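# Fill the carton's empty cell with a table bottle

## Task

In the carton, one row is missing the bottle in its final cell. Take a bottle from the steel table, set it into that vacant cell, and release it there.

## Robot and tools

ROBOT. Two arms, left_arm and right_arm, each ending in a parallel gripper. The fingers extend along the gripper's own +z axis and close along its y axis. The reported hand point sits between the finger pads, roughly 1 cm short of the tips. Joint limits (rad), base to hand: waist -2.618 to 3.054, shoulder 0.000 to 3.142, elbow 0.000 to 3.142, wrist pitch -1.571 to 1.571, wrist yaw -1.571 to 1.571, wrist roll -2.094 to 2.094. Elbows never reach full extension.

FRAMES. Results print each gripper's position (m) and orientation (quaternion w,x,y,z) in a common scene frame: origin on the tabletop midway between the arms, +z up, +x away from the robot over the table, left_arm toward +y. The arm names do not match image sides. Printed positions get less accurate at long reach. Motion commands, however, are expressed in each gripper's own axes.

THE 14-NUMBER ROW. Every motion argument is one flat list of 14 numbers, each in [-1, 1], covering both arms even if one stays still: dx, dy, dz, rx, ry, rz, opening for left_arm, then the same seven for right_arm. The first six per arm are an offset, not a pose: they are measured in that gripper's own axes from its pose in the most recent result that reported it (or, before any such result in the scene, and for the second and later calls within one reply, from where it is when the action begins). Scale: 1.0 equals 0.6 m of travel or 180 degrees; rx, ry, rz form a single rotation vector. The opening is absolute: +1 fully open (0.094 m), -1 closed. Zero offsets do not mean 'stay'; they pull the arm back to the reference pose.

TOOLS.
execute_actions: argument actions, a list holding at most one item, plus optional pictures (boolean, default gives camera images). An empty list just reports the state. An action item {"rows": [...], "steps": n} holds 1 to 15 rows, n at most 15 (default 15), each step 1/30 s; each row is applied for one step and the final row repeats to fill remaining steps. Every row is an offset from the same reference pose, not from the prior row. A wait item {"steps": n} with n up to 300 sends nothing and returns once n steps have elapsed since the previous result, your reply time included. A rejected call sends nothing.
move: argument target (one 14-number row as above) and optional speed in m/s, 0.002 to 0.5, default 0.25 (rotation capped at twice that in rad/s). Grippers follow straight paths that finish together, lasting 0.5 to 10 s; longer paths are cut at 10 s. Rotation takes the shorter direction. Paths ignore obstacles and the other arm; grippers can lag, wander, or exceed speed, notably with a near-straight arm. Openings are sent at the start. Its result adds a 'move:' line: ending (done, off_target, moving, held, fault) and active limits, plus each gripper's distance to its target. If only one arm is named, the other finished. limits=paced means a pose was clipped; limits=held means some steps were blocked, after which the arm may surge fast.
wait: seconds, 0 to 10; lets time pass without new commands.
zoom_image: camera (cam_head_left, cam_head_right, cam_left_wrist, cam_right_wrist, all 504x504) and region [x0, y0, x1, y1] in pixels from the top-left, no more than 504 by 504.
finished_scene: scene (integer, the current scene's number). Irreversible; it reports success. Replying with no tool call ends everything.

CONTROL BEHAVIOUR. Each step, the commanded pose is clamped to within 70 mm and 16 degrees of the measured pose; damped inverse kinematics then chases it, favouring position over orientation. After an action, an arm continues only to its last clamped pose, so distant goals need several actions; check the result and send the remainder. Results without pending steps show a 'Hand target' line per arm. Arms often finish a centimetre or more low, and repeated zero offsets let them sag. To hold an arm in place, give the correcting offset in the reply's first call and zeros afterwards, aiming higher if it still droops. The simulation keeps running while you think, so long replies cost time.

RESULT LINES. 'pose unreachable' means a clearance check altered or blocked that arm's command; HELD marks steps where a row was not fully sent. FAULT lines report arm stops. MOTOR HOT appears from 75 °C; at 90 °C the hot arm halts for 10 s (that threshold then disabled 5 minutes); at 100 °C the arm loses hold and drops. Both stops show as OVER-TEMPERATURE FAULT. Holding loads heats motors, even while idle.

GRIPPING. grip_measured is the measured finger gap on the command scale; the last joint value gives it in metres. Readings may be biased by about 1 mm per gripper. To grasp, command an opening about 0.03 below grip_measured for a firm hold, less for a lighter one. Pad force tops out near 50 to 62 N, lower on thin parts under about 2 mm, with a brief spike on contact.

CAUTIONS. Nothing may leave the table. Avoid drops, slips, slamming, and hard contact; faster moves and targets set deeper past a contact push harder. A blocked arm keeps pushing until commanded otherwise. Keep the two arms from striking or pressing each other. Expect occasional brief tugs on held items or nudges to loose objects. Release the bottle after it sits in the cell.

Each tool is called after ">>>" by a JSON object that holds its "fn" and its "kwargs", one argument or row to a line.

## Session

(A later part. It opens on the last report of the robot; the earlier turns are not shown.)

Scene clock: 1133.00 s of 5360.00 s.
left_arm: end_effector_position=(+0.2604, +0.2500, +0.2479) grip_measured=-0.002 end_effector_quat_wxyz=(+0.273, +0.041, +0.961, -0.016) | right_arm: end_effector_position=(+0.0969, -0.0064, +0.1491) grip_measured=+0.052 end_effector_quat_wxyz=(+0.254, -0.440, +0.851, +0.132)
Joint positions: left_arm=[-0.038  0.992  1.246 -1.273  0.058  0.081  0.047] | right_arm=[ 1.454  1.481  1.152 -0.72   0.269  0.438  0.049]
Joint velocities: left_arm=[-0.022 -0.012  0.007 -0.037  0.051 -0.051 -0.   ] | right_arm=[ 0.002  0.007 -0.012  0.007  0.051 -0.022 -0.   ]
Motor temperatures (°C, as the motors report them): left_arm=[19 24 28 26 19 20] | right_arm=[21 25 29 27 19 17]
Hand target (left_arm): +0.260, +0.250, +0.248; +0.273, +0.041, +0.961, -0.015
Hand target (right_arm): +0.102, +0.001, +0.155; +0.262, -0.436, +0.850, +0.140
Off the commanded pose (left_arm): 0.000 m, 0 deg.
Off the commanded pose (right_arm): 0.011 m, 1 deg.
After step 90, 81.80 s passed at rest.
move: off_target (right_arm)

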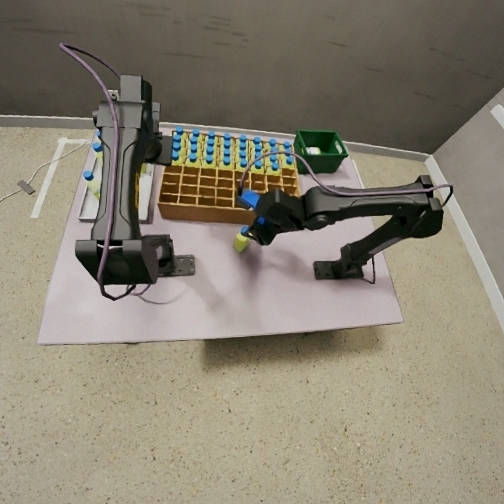

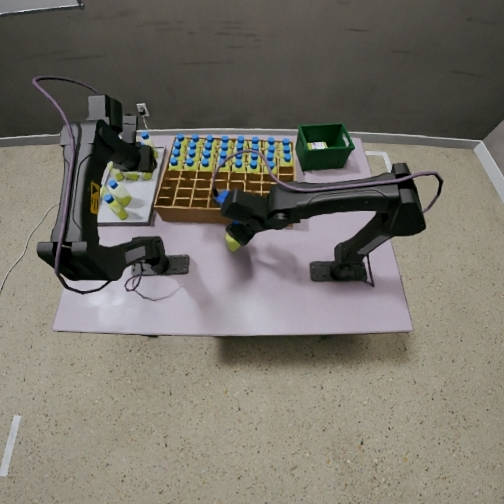

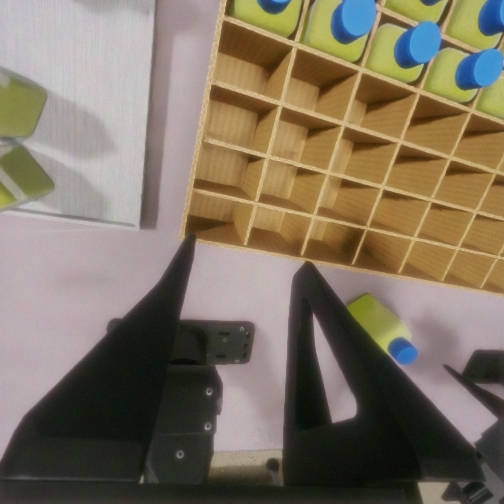

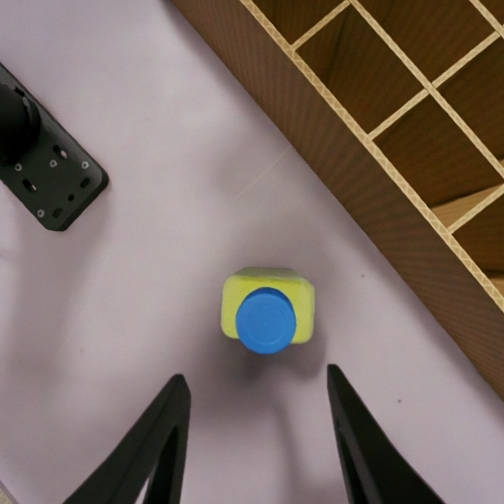

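>>> {"fn": "move", "kwargs": {
  "target": [0,0,0,0,0,0,0.0, -0.006,-0.0048,0.0677,0,-0.005,0,0.05],
  "speed": 0.03
}}

Scene clock: 1172.97 s of 5360.00 s.
left_arm: end_effector_position=(+0.2604, +0.2500, +0.2479) grip_measured=-0.002 end_effector_quat_wxyz=(+0.273, +0.041, +0.961, -0.016) | right_arm: end_effector_position=(+0.1105, +0.0129, +0.1244) grip_measured=+0.052 end_effector_quat_wxyz=(+0.263, -0.438, +0.848, +0.142)
Joint positions: left_arm=[-0.038  0.992  1.246 -1.273  0.058  0.081  0.047] | right_arm=[ 1.418  1.554  1.106 -0.566  0.254  0.4    0.049]
Joint velocities: left_arm=[ 0.012 -0.012 -0.012 -0.051  0.066  0.037  0.001] | right_arm=[ 0.012  0.002  0.002  0.022  0.037  0.022 -0.   ]
Motor temperatures (°C, as the motors report them): left_arm=[19 24 27 26 19 20] | right_arm=[21 26 29 28 19 17]
Hand target (left_arm): +0.260, +0.250, +0.248; +0.273, +0.041, +0.961, -0.016
Hand target (right_arm): +0.114, +0.012, +0.117; +0.261, -0.439, +0.849, +0.136
Off the commanded pose (left_arm): 0.000 m, 0 deg.
Off the commanded pose (right_arm): 0.008 m, 1 deg.
After step 90, 35.27 s passed at rest.
move: done

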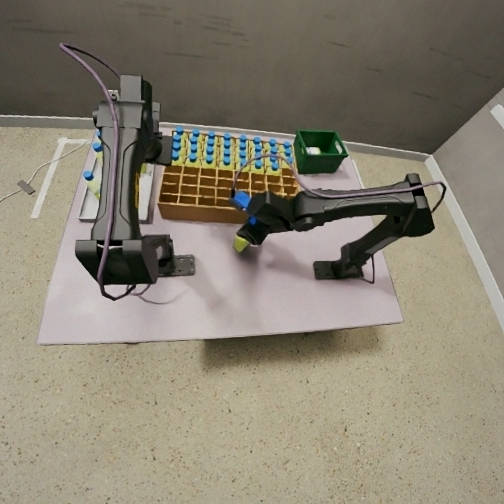

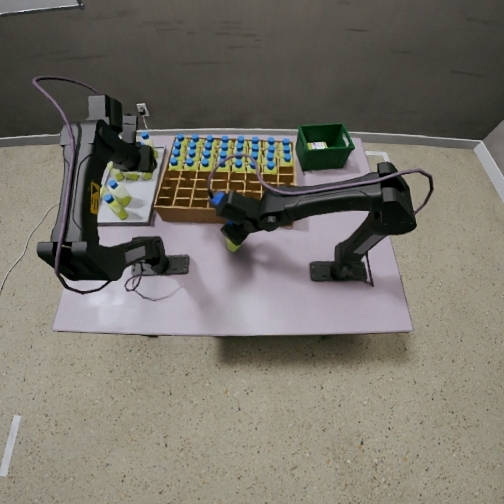

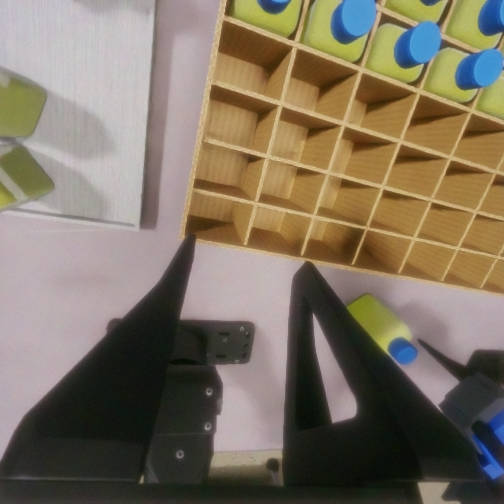

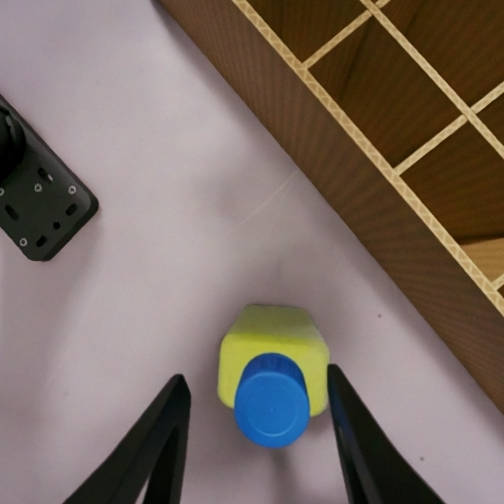

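>>> {"fn": "zoom_image", "kwargs": {
  "camera": "cam_right_wrist",
  "region": [160, 290, 370, 500]
}}

Region (160, 290, 370, 500) of cam_right_wrist's 504x504 image, scaled by 2.400, with more detail than that image has.

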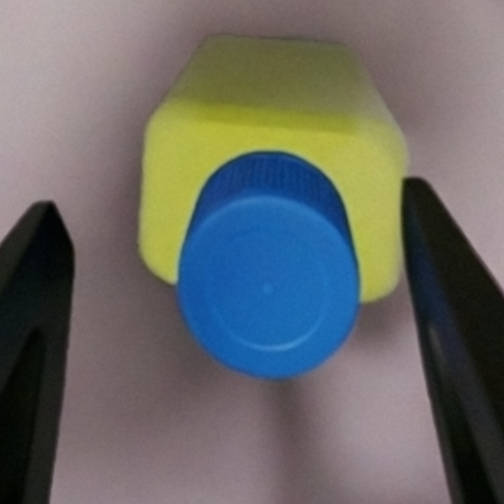

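>>> {"fn": "move", "kwargs": {
  "target": [0,0,0,0,0,0,0.0, 0.0195,-0.0075,0.0148,0,0,0,0.05],
  "speed": 0.015
}}

Scene clock: 1212.80 s of 5360.00 s.
left_arm: end_effector_position=(+0.2604, +0.2500, +0.2479) grip_measured=-0.002 end_effector_quat_wxyz=(+0.273, +0.041, +0.961, -0.016) | right_arm: end_effector_position=(+0.1093, +0.0073, +0.1094) grip_measured=+0.052 end_effector_quat_wxyz=(+0.259, -0.440, +0.849, +0.137)
Joint positions: left_arm=[-0.038  0.992  1.246 -1.273  0.058  0.081  0.047] | right_arm=[ 1.418  1.554  1.052 -0.524  0.252  0.399  0.049]
Joint velocities: left_arm=[ 0.002  0.017 -0.002 -0.037 -0.051 -0.037 -0.001] | right_arm=[ 0.012 -0.007  0.022 -0.051 -0.037 -0.037  0.   ]
Motor temperatures (°C, as the motors report them): left_arm=[19 24 27 26 19 20] | right_arm=[21 26 27 28 19 17]
Hand target (left_arm): +0.260, +0.250, +0.248; +0.273, +0.041, +0.961, -0.016
Hand target (right_arm): +0.111, +0.006, +0.110; +0.263, -0.438, +0.848, +0.141
Off the commanded pose (left_arm): 0.000 m, 0 deg.
Off the commanded pose (right_arm): 0.002 m, 1 deg.
After step 90, 35.57 s passed at rest.
move: done

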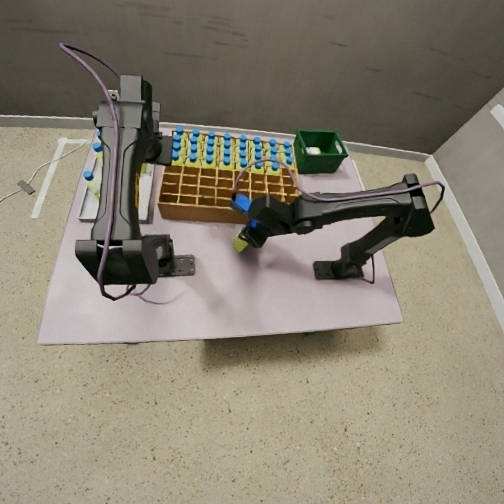

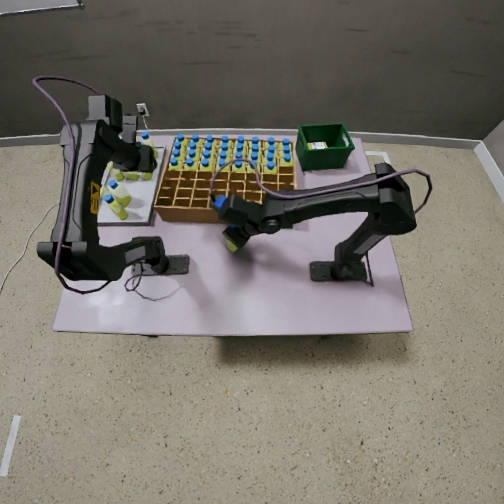

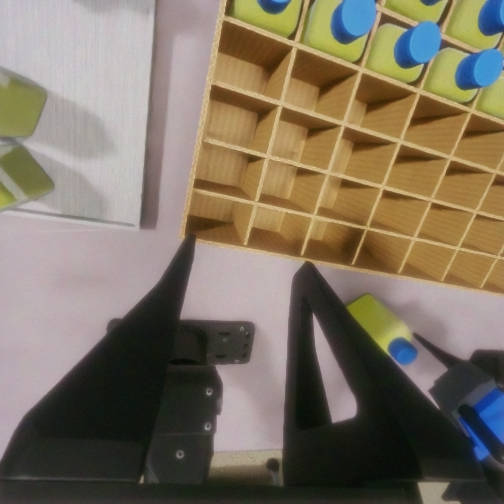

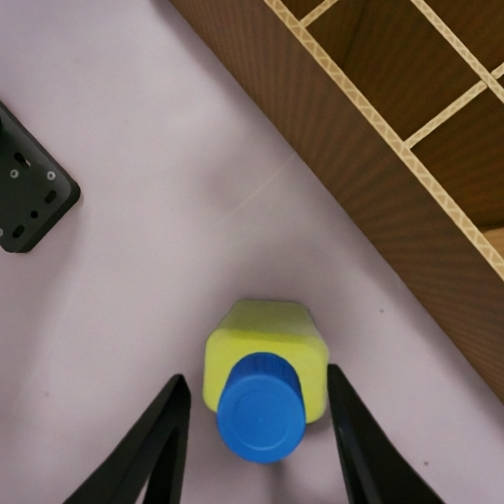

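>>> {"fn": "zoom_image", "kwargs": {
  "camera": "cam_right_wrist",
  "region": [160, 290, 370, 500]
}}

Region (160, 290, 370, 500) of cam_right_wrist's 504x504 image, scaled by 2.400, with more detail than that image has.

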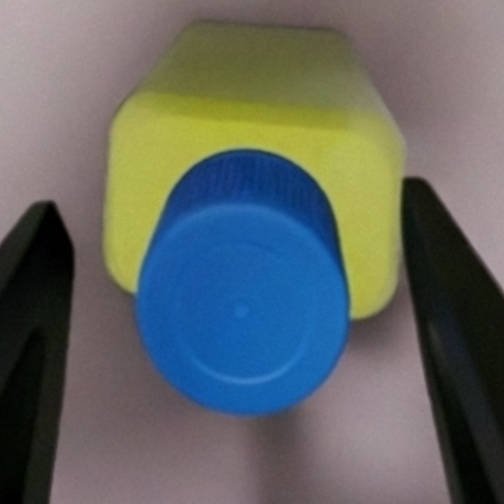

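>>> {"fn": "execute_actions", "kwargs": {
  "actions": [
    {"rows":[[0,0,0,0,0,0,0,-0.0017,0,-0.0024,0,0,0,0.05],[0,0,0,0,0,0,0,-0.0033,0,-0.0048,0,0,0,0.05],[0,0,0,0,0,0,0,-0.005,0,-0.0072,0,0,0,0.05],[0,0,0,0,0,0,0,-0.0067,0,-0.0096,0,0,0,0.05]],"steps":15}
  ]
}}

Scene clock: 1240.10 s of 5360.00 s.
left_arm: end_effector_position=(+0.2604, +0.2500, +0.2479) grip_measured=-0.002 end_effector_quat_wxyz=(+0.273, +0.041, +0.961, -0.016) | right_arm: end_effector_position=(+0.1090, +0.0051, +0.1081) grip_measured=+0.052 end_effector_quat_wxyz=(+0.256, -0.442, +0.850, +0.133)
Joint positions: left_arm=[-0.038  0.992  1.246 -1.273  0.058  0.081  0.047] | right_arm=[ 1.418  1.554  1.052 -0.535  0.252  0.399  0.049]
Joint velocities: left_arm=[ 0.017  0.002 -0.012  0.007 -0.037  0.037  0.001] | right_arm=[-0.007 -0.012 -0.007 -0.022  0.007 -0.022  0.   ]
Motor temperatures (°C, as the motors report them): left_arm=[19 24 27 26 19 20] | right_arm=[21 27 27 28 19 17]
Hand target (left_arm): +0.260, +0.250, +0.248; +0.273, +0.041, +0.961, -0.016
Hand target (right_arm): +0.109, +0.007, +0.116; +0.259, -0.440, +0.849, +0.137
Off the commanded pose (left_arm): 0.000 m, 0 deg.
Off the commanded pose (right_arm): 0.009 m, 1 deg.
Steps of this call (steps 1 to 90: nothing new was sent; then 23.80 s passed at rest; steps 91 to 105: all 15 steps of this action). Readings (end_effector_position):
91: left_arm (+0.2604, +0.2500, +0.2479) | right_arm (+0.1094, +0.0079, +0.1098)
92: left_arm (+0.2604, +0.2500, +0.2479) | right_arm (+0.1094, +0.0079, +0.1098)
94: left_arm (+0.2604, +0.2500, +0.2479) | right_arm (+0.1093, +0.0074, +0.1095)
98: left_arm (+0.2604, +0.2500, +0.2479) | right_arm (+0.1091, +0.0059, +0.1086)
105: the state above

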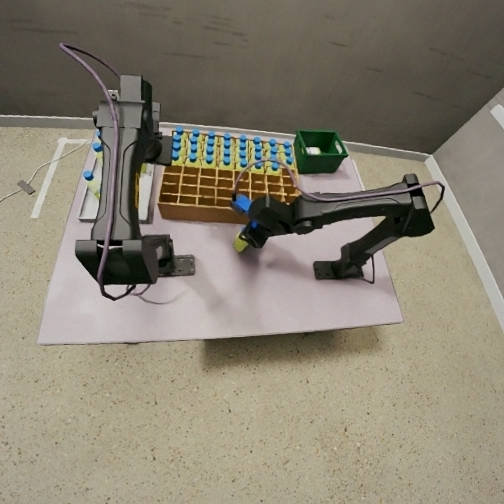

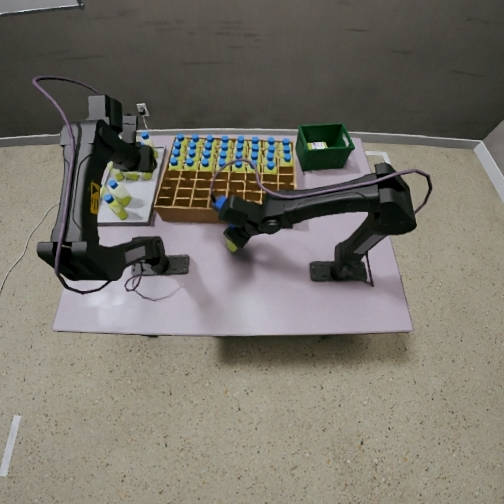

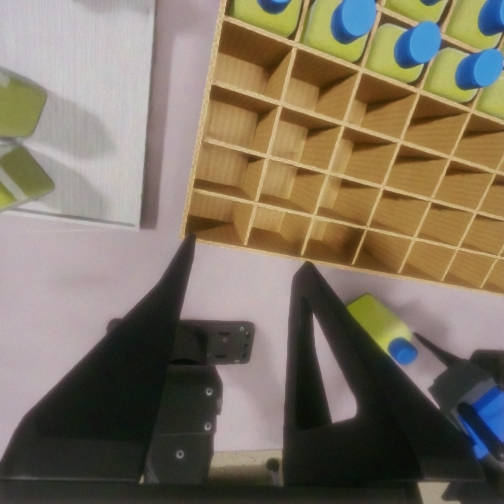

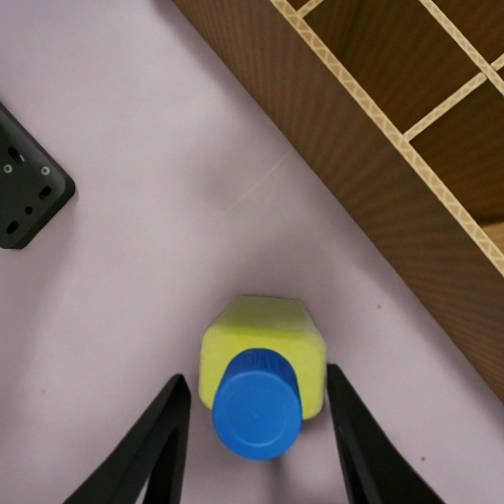

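>>> {"fn": "execute_actions", "kwargs": {
  "actions": [
    {"rows":[[0,0,0,0,0,0,0,-0.004,0,-0.006,0,0,0,0.05],[0,0,0,0,0,0,0,-0.008,0,-0.011,0,0,0,0.05],[0,0,0,0,0,0,0,-0.011,0,-0.016,0,0,0,0.05],[0,0,0,0,0,0,0,-0.014,0,-0.020,0,0,0,0.05],[0,0,0,0,0,0,0,-0.016,0,-0.023,0,0,0,0.05]],"steps":15}
  ]
}}

Scene clock: 1247.20 s of 5360.00 s.
left_arm: end_effector_position=(+0.2604, +0.2500, +0.2479) grip_measured=-0.002 end_effector_quat_wxyz=(+0.273, +0.041, +0.961, -0.016) | right_arm: end_effector_position=(+0.1089, +0.0042, +0.1143) grip_measured=+0.052 end_effector_quat_wxyz=(+0.252, -0.443, +0.851, +0.128)
Joint positions: left_arm=[-0.038  0.992  1.246 -1.273  0.058  0.081  0.047] | right_arm=[ 1.418  1.554  1.084 -0.581  0.252  0.399  0.049]
Joint velocities: left_arm=[-0.012 -0.002  0.002 -0.022 -0.007  0.022  0.001] | right_arm=[-0.002  0.007  0.002 -0.081 -0.037 -0.022  0.   ]
Motor temperatures (°C, as the motors report them): left_arm=[19 24 27 26 19 20] | right_arm=[21 27 27 28 19 17]
Hand target (left_arm): +0.260, +0.250, +0.248; +0.273, +0.041, +0.961, -0.016
Hand target (right_arm): +0.109, +0.006, +0.125; +0.256, -0.442, +0.850, +0.133
Off the commanded pose (left_arm): 0.000 m, 0 deg.
Off the commanded pose (right_arm): 0.011 m, 1 deg.
Steps of this call (steps 1 to 90: nothing new was sent; then 3.60 s passed at rest; steps 91 to 105: all 15 steps of this action). Readings (end_effector_position):
91: left_arm (+0.2604, +0.2500, +0.2479) | right_arm (+0.1090, +0.0049, +0.1080)
92: left_arm (+0.2604, +0.2500, +0.2479) | right_arm (+0.1089, +0.0047, +0.1079)
94: left_arm (+0.2604, +0.2500, +0.2479) | right_arm (+0.1088, +0.0036, +0.1085)
98: left_arm (+0.2604, +0.2500, +0.2479) | right_arm (+0.1090, +0.0054, +0.1142)
105: the state above

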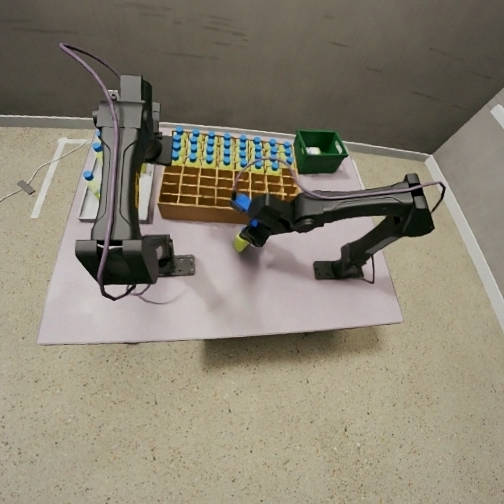

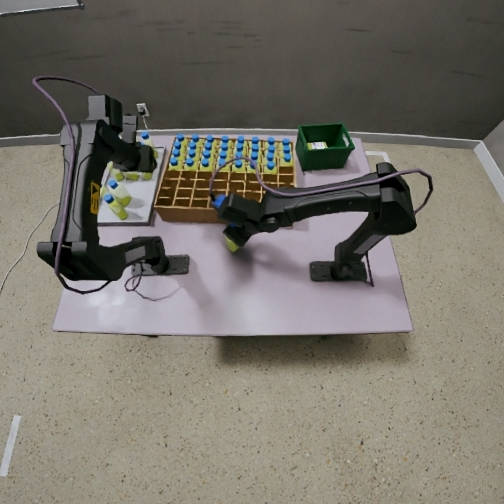

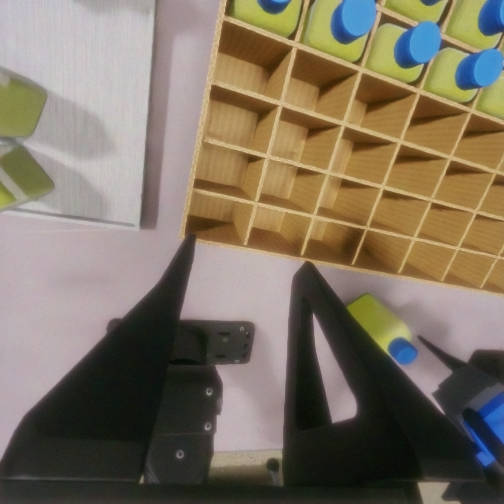

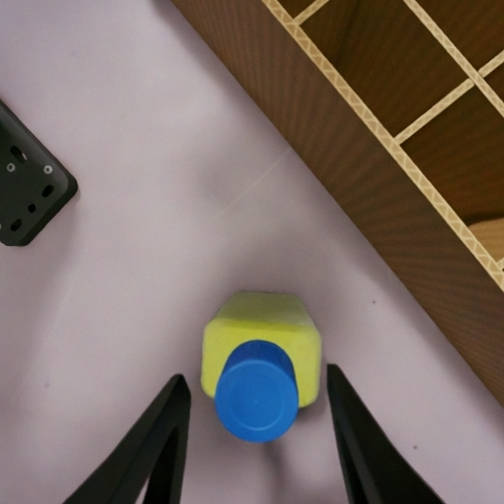

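>>> {"fn": "zoom_image", "kwargs": {
  "camera": "cam_right_wrist",
  "region": [160, 290, 370, 500]
}}

Region (160, 290, 370, 500) of cam_right_wrist's 504x504 image, scaled by 2.400, with more detail than that image has.

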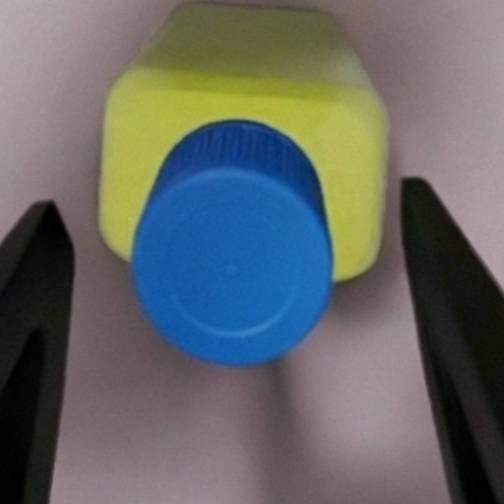

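>>> {"fn": "execute_actions", "kwargs": {
  "actions": [
    {"rows":[[0,0,0,0,0,0,0,-0.010,0,-0.014,0,0,0,-0.25],[0,0,0,0,0,0,0,-0.010,0,-0.014,0,0,0,-0.25],[0,0,0,0,0,0,0,-0.010,0,-0.014,0,0,0,-0.25],[0,0,0,0,0,0,0,-0.010,0,-0.014,0,0,0,-0.35],[0,0,0,0,0,0,0,-0.010,0,-0.014,0,0,0,-0.35],[0,0,0,0,0,0,0,-0.010,0,-0.014,0,0,0,-0.42],[0,0,0,0,0,0,0,-0.010,0,-0.014,0,0,0,-0.42],[0,0,0,0,0,0,0,-0.010,0,-0.014,0,0,0,-0.5]],"steps":15}
  ]
}}

Scene clock: 1266.43 s of 5360.00 s.
left_arm: end_effector_position=(+0.2604, +0.2500, +0.2479) grip_measured=-0.002 end_effector_quat_wxyz=(+0.273, +0.041, +0.961, -0.016) | right_arm: end_effector_position=(+0.1086, +0.0031, +0.1161) grip_measured=-0.475 end_effector_quat_wxyz=(+0.249, -0.444, +0.851, +0.124)
Joint positions: left_arm=[-0.038  0.992  1.246 -1.273  0.058  0.081  0.047] | right_arm=[ 1.418  1.554  1.095 -0.601  0.251  0.399  0.025]
Joint velocities: left_arm=[-0.022  0.012  0.007 -0.051 -0.022 -0.022 -0.001] | right_arm=[ 0.002 -0.022 -0.022 -0.007 -0.022 -0.007  0.001]
Motor temperatures (°C, as the motors report them): left_arm=[19 24 27 26 19 20] | right_arm=[21 28 29 27 19 17]
Hand target (left_arm): +0.260, +0.250, +0.248; +0.273, +0.041, +0.961, -0.016
Hand target (right_arm): +0.109, +0.005, +0.125; +0.252, -0.443, +0.851, +0.128
Off the commanded pose (left_arm): 0.000 m, 0 deg.
Off the commanded pose (right_arm): 0.009 m, 0 deg.
Steps of this call (steps 1 to 90: nothing new was sent; then 15.73 s passed at rest; steps 91 to 105: all 15 steps of this action). Readings (end_effector_position):
91: left_arm (+0.2604, +0.2500, +0.2479) | right_arm (+0.1087, +0.0030, +0.1140)
92: left_arm (+0.2604, +0.2500, +0.2479) | right_arm (+0.1086, +0.0027, +0.1143)
94: left_arm (+0.2604, +0.2500, +0.2479) | right_arm (+0.1087, +0.0030, +0.1155)
98: left_arm (+0.2604, +0.2500, +0.2479) | right_arm (+0.1086, +0.0031, +0.1161)
105: the state above

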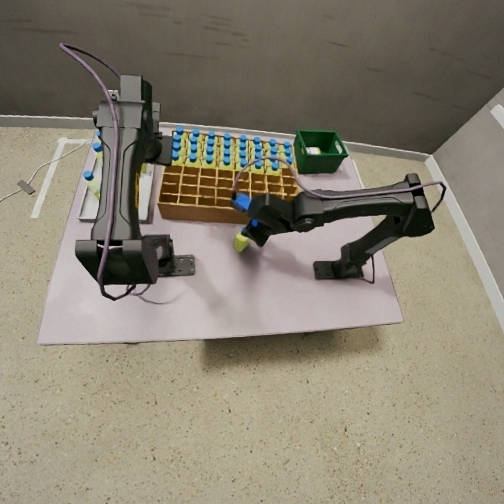

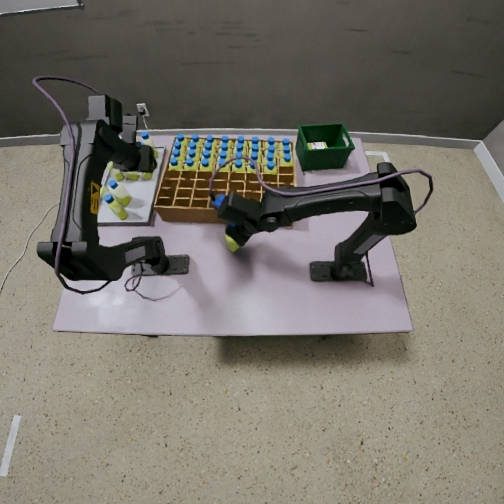

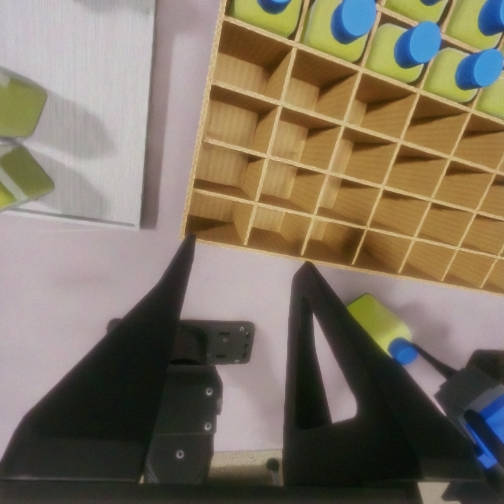

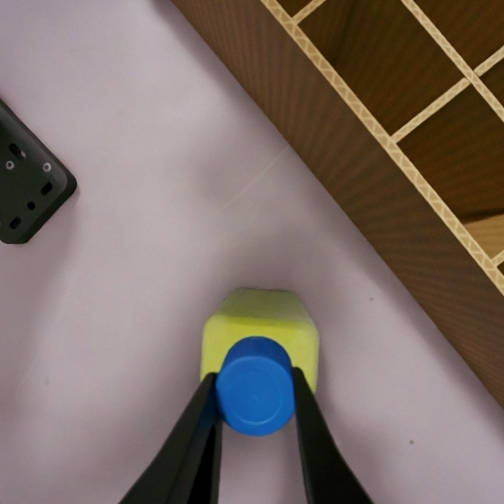

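>>> {"fn": "execute_actions", "kwargs": {
  "actions": [
    {"rows":[[0,0,0,0,0,0,0,-0.008,0,-0.011,0,0,0,-0.53]],"steps":12}
  ]
}}

Scene clock: 1272.33 s of 5360.00 s.
left_arm: end_effector_position=(+0.2604, +0.2500, +0.2479) grip_measured=-0.002 end_effector_quat_wxyz=(+0.273, +0.041, +0.961, -0.016) | right_arm: end_effector_position=(+0.1086, +0.0028, +0.1159) grip_measured=-0.475 end_effector_quat_wxyz=(+0.249, -0.444, +0.852, +0.124)
Joint positions: left_arm=[-0.038  0.992  1.246 -1.273  0.058  0.081  0.047] | right_arm=[ 1.418  1.554  1.095 -0.602  0.251  0.399  0.025]
Joint velocities: left_arm=[-0.002  0.002 -0.002  0.007 -0.066 -0.066 -0.001] | right_arm=[-0.032 -0.012 -0.007 -0.022 -0.007 -0.022 -0.   ]
Motor temperatures (°C, as the motors report them): left_arm=[19 24 27 26 19 20] | right_arm=[21 27 29 27 19 17]
Hand target (left_arm): +0.260, +0.250, +0.248; +0.273, +0.041, +0.961, -0.016
Hand target (right_arm): +0.109, +0.004, +0.124; +0.250, -0.444, +0.851, +0.125
Off the commanded pose (left_arm): 0.000 m, 0 deg.
Off the commanded pose (right_arm): 0.008 m, 0 deg.
Steps of this call (steps 1 to 90: nothing new was sent; then 2.50 s passed at rest; steps 91 to 102: all 12 steps of this action). Readings (end_effector_position):
91: left_arm (+0.2604, +0.2500, +0.2479) | right_arm (+0.1086, +0.0029, +0.1160)
92: left_arm (+0.2604, +0.2500, +0.2479) | right_arm (+0.1086, +0.0028, +0.1159)
94: left_arm (+0.2604, +0.2500, +0.2479) | right_arm (+0.1086, +0.0028, +0.1159)
98: left_arm (+0.2604, +0.2500, +0.2479) | right_arm (+0.1086, +0.0028, +0.1159)
102: the state above

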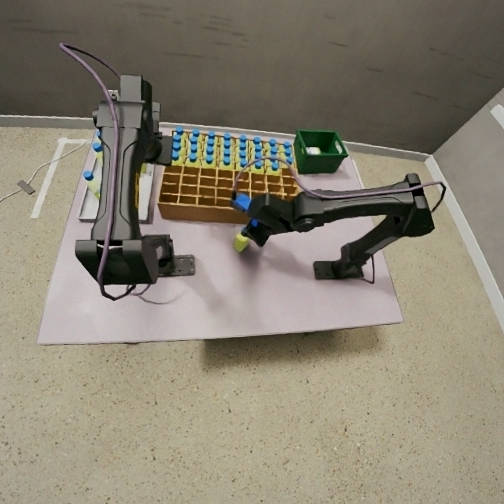

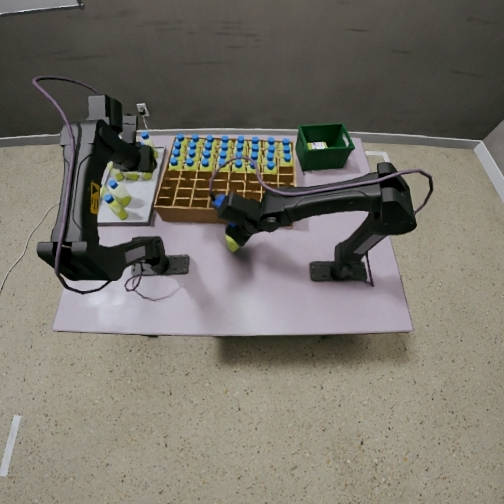

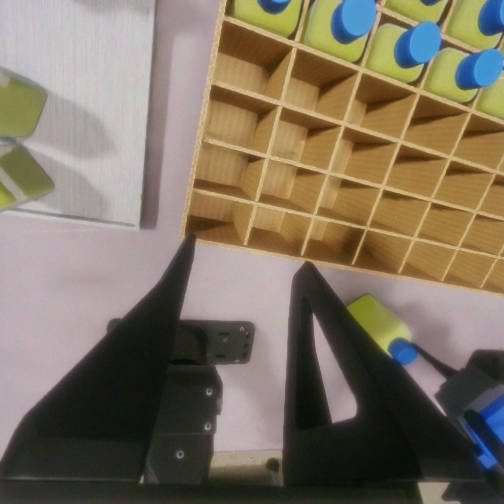

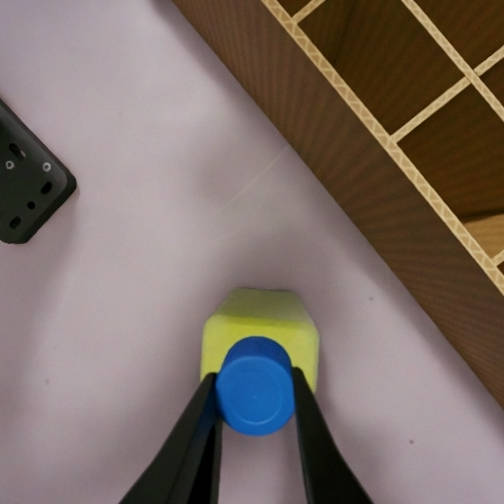

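>>> {"fn": "move", "kwargs": {
  "target": [0,0,0,0,0,0,0.0, -0.120,-0.002,-0.190,0,0,0,-0.52],
  "speed": 0.12
}}

Scene clock: 1304.70 s of 5360.00 s.
left_arm: end_effector_position=(+0.2604, +0.2500, +0.2479) grip_measured=-0.002 end_effector_quat_wxyz=(+0.273, +0.041, +0.961, -0.016) | right_arm: end_effector_position=(+0.1067, +0.0007, +0.2424) grip_measured=-0.475 end_effector_quat_wxyz=(+0.240, -0.448, +0.853, +0.119)
Joint positions: left_arm=[-0.038  0.992  1.246 -1.273  0.058  0.081  0.047] | right_arm=[ 1.418  1.581  1.641 -1.141  0.242  0.399  0.025]
Joint velocities: left_arm=[-0.007  0.007 -0.007  0.007  0.007 -0.11  -0.001] | right_arm=[-0.017  0.012 -0.012 -0.022  0.007  0.037 -0.001]
Motor temperatures (°C, as the motors report them): left_arm=[19 24 27 26 19 20] | right_arm=[21 27 30 27 19 17]
Hand target (left_arm): +0.260, +0.250, +0.248; +0.273, +0.041, +0.961, -0.016
Hand target (right_arm): +0.108, +0.004, +0.251; +0.249, -0.444, +0.852, +0.124
Off the commanded pose (left_arm): 0.000 m, 0 deg.
Off the commanded pose (right_arm): 0.009 m, 1 deg.
After step 90, 27.60 s passed at rest.
move: done

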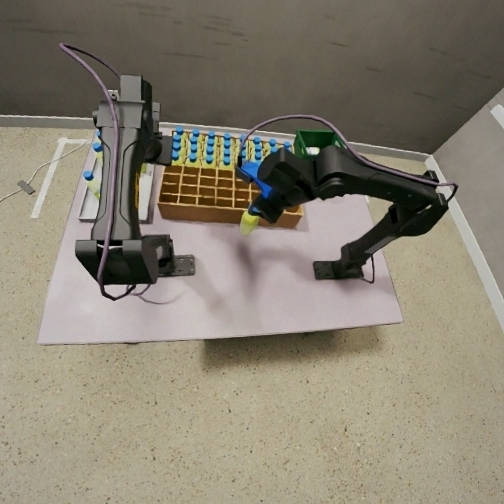

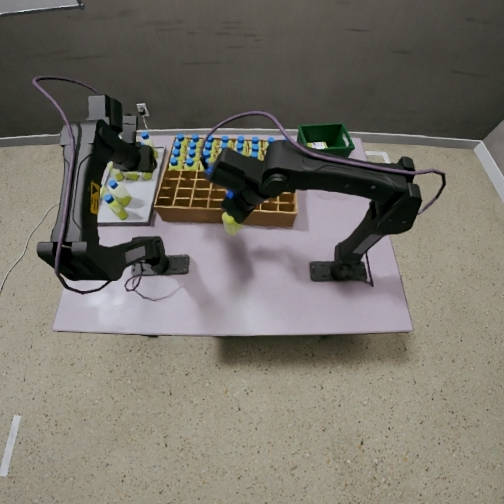

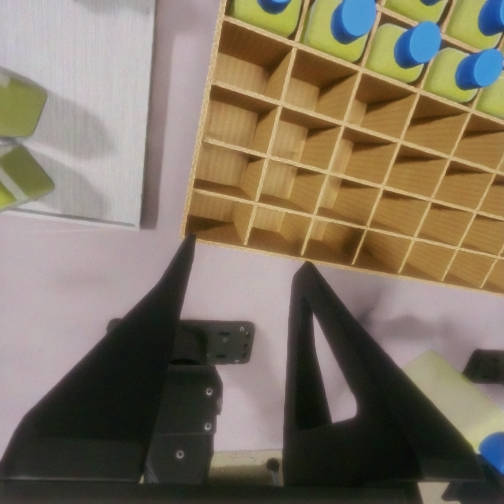

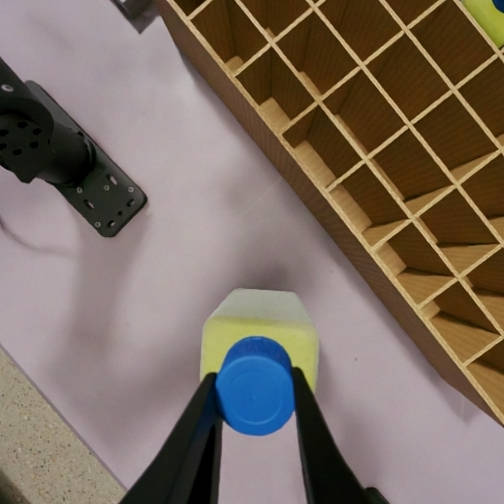

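>>> {"fn": "move", "kwargs": {
  "target": [0,0,0,0,0,0,0.0, 0.002,-0.593,-0.008,0.1435,-0.010,0.239,-0.52],
  "speed": 0.17
}}

Scene clock: 1327.00 s of 5360.00 s.
left_arm: end_effector_position=(+0.2604, +0.2500, +0.2479) grip_measured=-0.002 end_effector_quat_wxyz=(+0.273, +0.041, +0.961, -0.016) | right_arm: end_effector_position=(+0.3893, -0.2129, +0.2395) grip_measured=-0.475 end_effector_quat_wxyz=(+0.266, -0.048, +0.963, +0.007)
Joint positions: left_arm=[-0.038  0.992  1.246 -1.273  0.058  0.081  0.047] | right_arm=[ 0.463  1.674  1.726 -1.119  0.199  0.32   0.025]
Joint velocities: left_arm=[ 0.002  0.007 -0.002  0.022 -0.081 -0.037 -0.001] | right_arm=[-0.002  0.002  0.022 -0.081 -0.007 -0.022 -0.   ]
Motor temperatures (°C, as the motors report them): left_arm=[19 24 27 26 19 20] | right_arm=[21 27 30 27 19 17]
Hand target (left_arm): +0.260, +0.250, +0.248; +0.273, +0.041, +0.961, -0.016
Hand target (right_arm): +0.398, -0.211, +0.252; +0.288, -0.042, +0.957, +0.013
Off the commanded pose (left_arm): 0.000 m, 0 deg.
Off the commanded pose (right_arm): 0.015 m, 3 deg.
After step 90, 16.33 s passed at rest.
move: off_target (right_arm)

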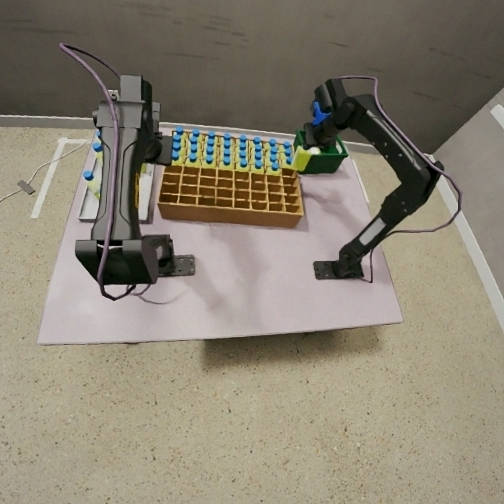

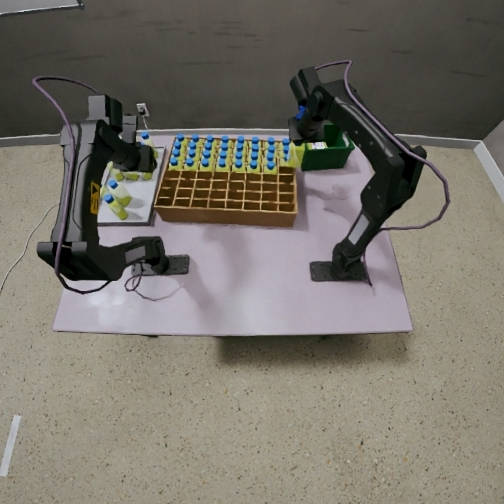

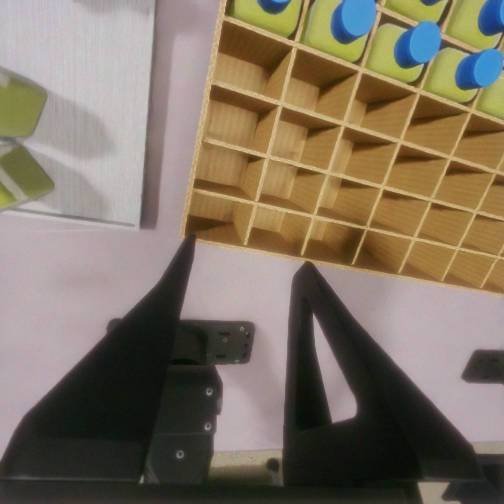

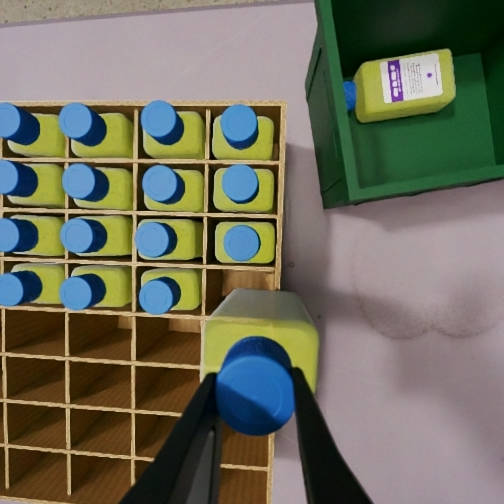

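>>> {"fn": "zoom_image", "kwargs": {
  "camera": "cam_right_wrist",
  "region": [110, 190, 330, 410]
}}

Region (110, 190, 330, 410) of cam_right_wrist's 504x504 image, scaled by 2.291, with more detail than that image has.

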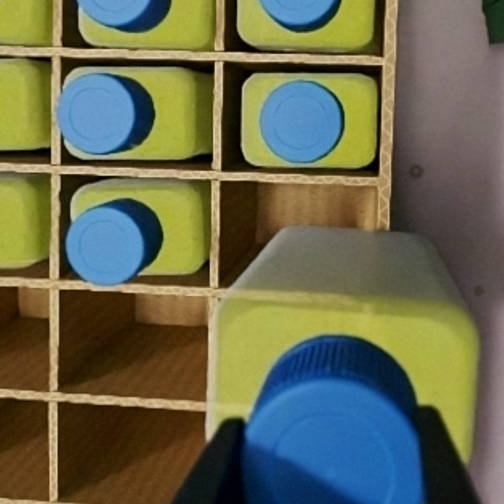

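>>> {"fn": "move", "kwargs": {
  "target": [0,0,0,0,0,0,0.0, 0.001,0.032,0.0275,0,-0.018,0,-0.52],
  "speed": 0.025
}}

Scene clock: 1420.30 s of 5360.00 s.
left_arm: end_effector_position=(+0.2604, +0.2500, +0.2479) grip_measured=-0.002 end_effector_quat_wxyz=(+0.273, +0.041, +0.961, -0.016) | right_arm: end_effector_position=(+0.3910, -0.1957, +0.2210) grip_measured=-0.475 end_effector_quat_wxyz=(+0.276, -0.052, +0.960, +0.010)
Joint positions: left_arm=[-0.038  0.992  1.246 -1.273  0.058  0.081  0.047] | right_arm=[ 0.508  1.674  1.641 -1.019  0.222  0.35   0.025]
Joint velocities: left_arm=[-0.012  0.002 -0.002 -0.007 -0.007  0.022 -0.   ] | right_arm=[ 0.007 -0.007 -0.012  0.022 -0.007 -0.037 -0.001]
Motor temperatures (°C, as the motors report them): left_arm=[19 23 26 25 19 20] | right_arm=[21 28 31 29 19 17]
Hand target (left_arm): +0.260, +0.250, +0.248; +0.273, +0.041, +0.961, -0.016
Hand target (right_arm): +0.395, -0.193, +0.225; +0.293, -0.048, +0.955, +0.008
Off the commanded pose (left_arm): 0.000 m, 0 deg.
Off the commanded pose (right_arm): 0.006 m, 2 deg.
After step 90, 88.80 s passed at rest.
move: done

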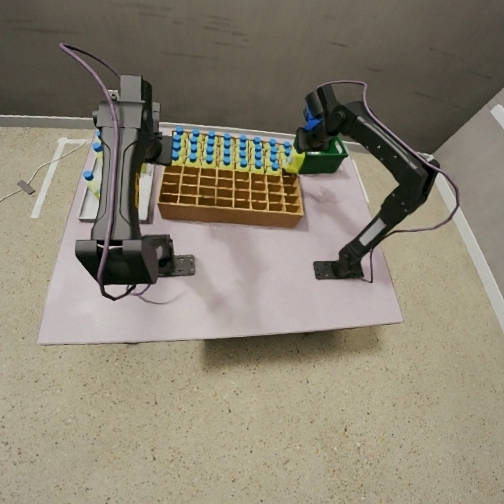

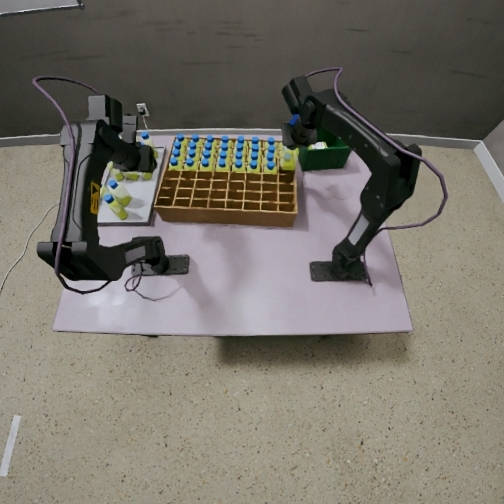

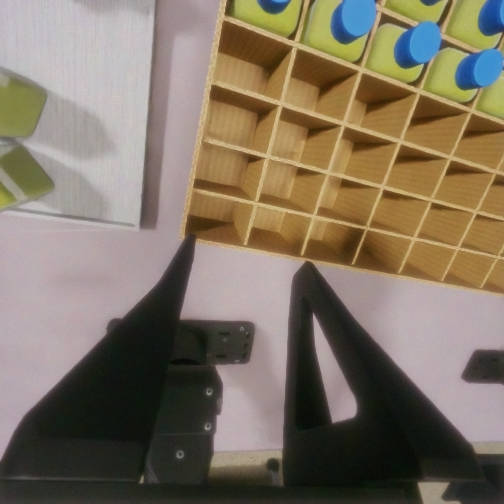

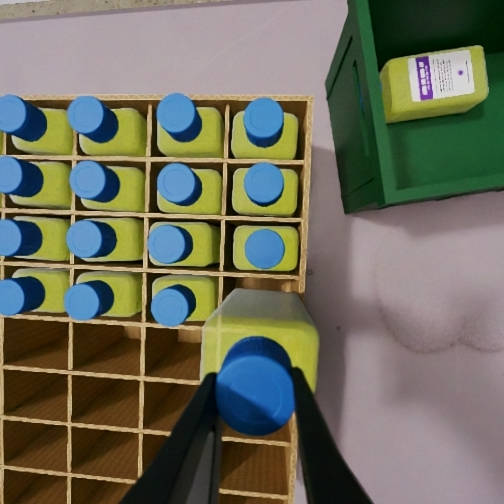

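>>> {"fn": "zoom_image", "kwargs": {
  "camera": "cam_right_wrist",
  "region": [130, 200, 350, 420]
}}

Region (130, 200, 350, 420) of cam_right_wrist's 504x504 image, scaled by 2.291, with more detail than that image has.

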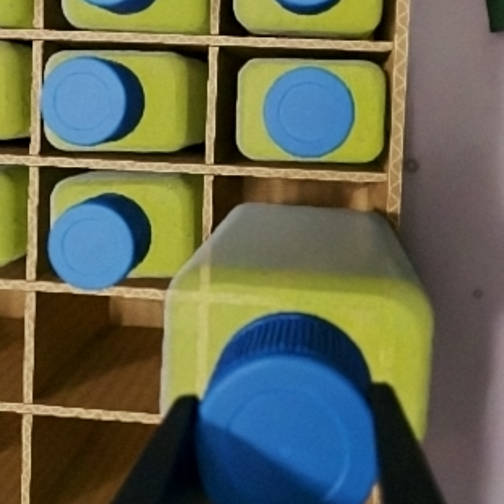

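>>> {"fn": "move", "kwargs": {
  "target": [0,0,0,0,0,0,0.0, -0.008,0.0084,0.0147,0,-0.011,0,-0.52],
  "speed": 0.015
}}

Scene clock: 1454.07 s of 5360.00 s.
left_arm: end_effector_position=(+0.2604, +0.2500, +0.2479) grip_measured=-0.002 end_effector_quat_wxyz=(+0.273, +0.041, +0.961, -0.016) | right_arm: end_effector_position=(+0.3940, -0.1938, +0.2163) grip_measured=-0.475 end_effector_quat_wxyz=(+0.281, -0.051, +0.958, +0.013)
Joint positions: left_arm=[-0.038  0.992  1.246 -1.273  0.058  0.081  0.047] | right_arm=[ 0.508  1.674  1.617 -0.984  0.221  0.35   0.025]
Joint velocities: left_arm=[ 0.012  0.002  0.002  0.022 -0.022  0.037 -0.   ] | right_arm=[ 0.007 -0.017 -0.007 -0.007 -0.022 -0.022 -0.001]
Motor temperatures (°C, as the motors report them): left_arm=[19 23 26 25 19 20] | right_arm=[21 29 28 29 19 17]
Hand target (left_arm): +0.260, +0.250, +0.248; +0.273, +0.041, +0.961, -0.016
Hand target (right_arm): +0.399, -0.190, +0.216; +0.292, -0.051, +0.955, +0.010
Off the commanded pose (left_arm): 0.000 m, 0 deg.
Off the commanded pose (right_arm): 0.007 m, 1 deg.
After step 90, 29.43 s passed at rest.
move: done

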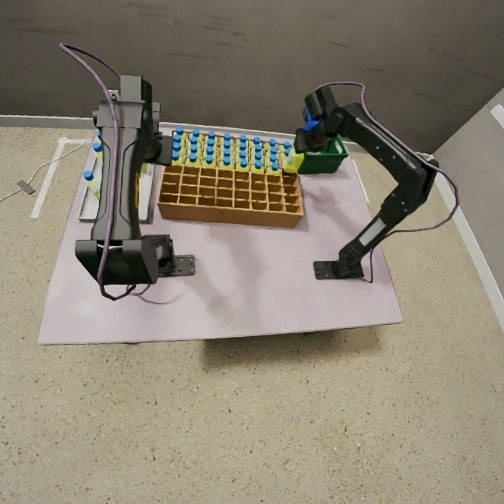

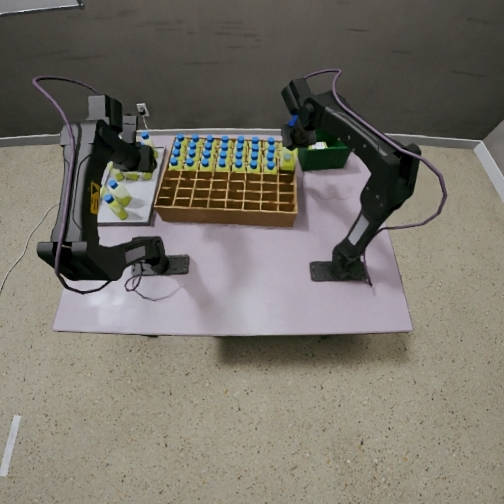

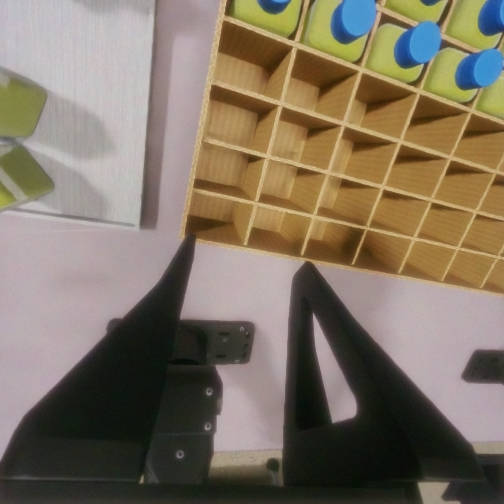

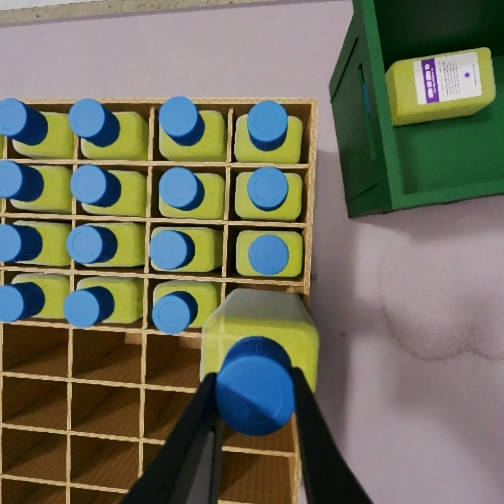

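>>> {"fn": "zoom_image", "kwargs": {
  "camera": "cam_right_wrist",
  "region": [170, 220, 350, 400]
}}

Region (170, 220, 350, 400) of cam_right_wrist's 504x504 image, scaled by 2.800, with more detail than that image has.

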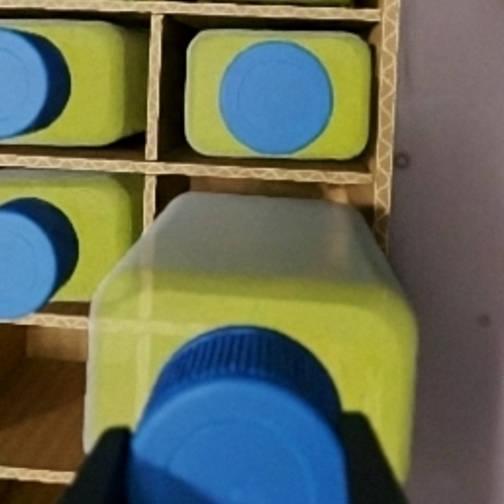

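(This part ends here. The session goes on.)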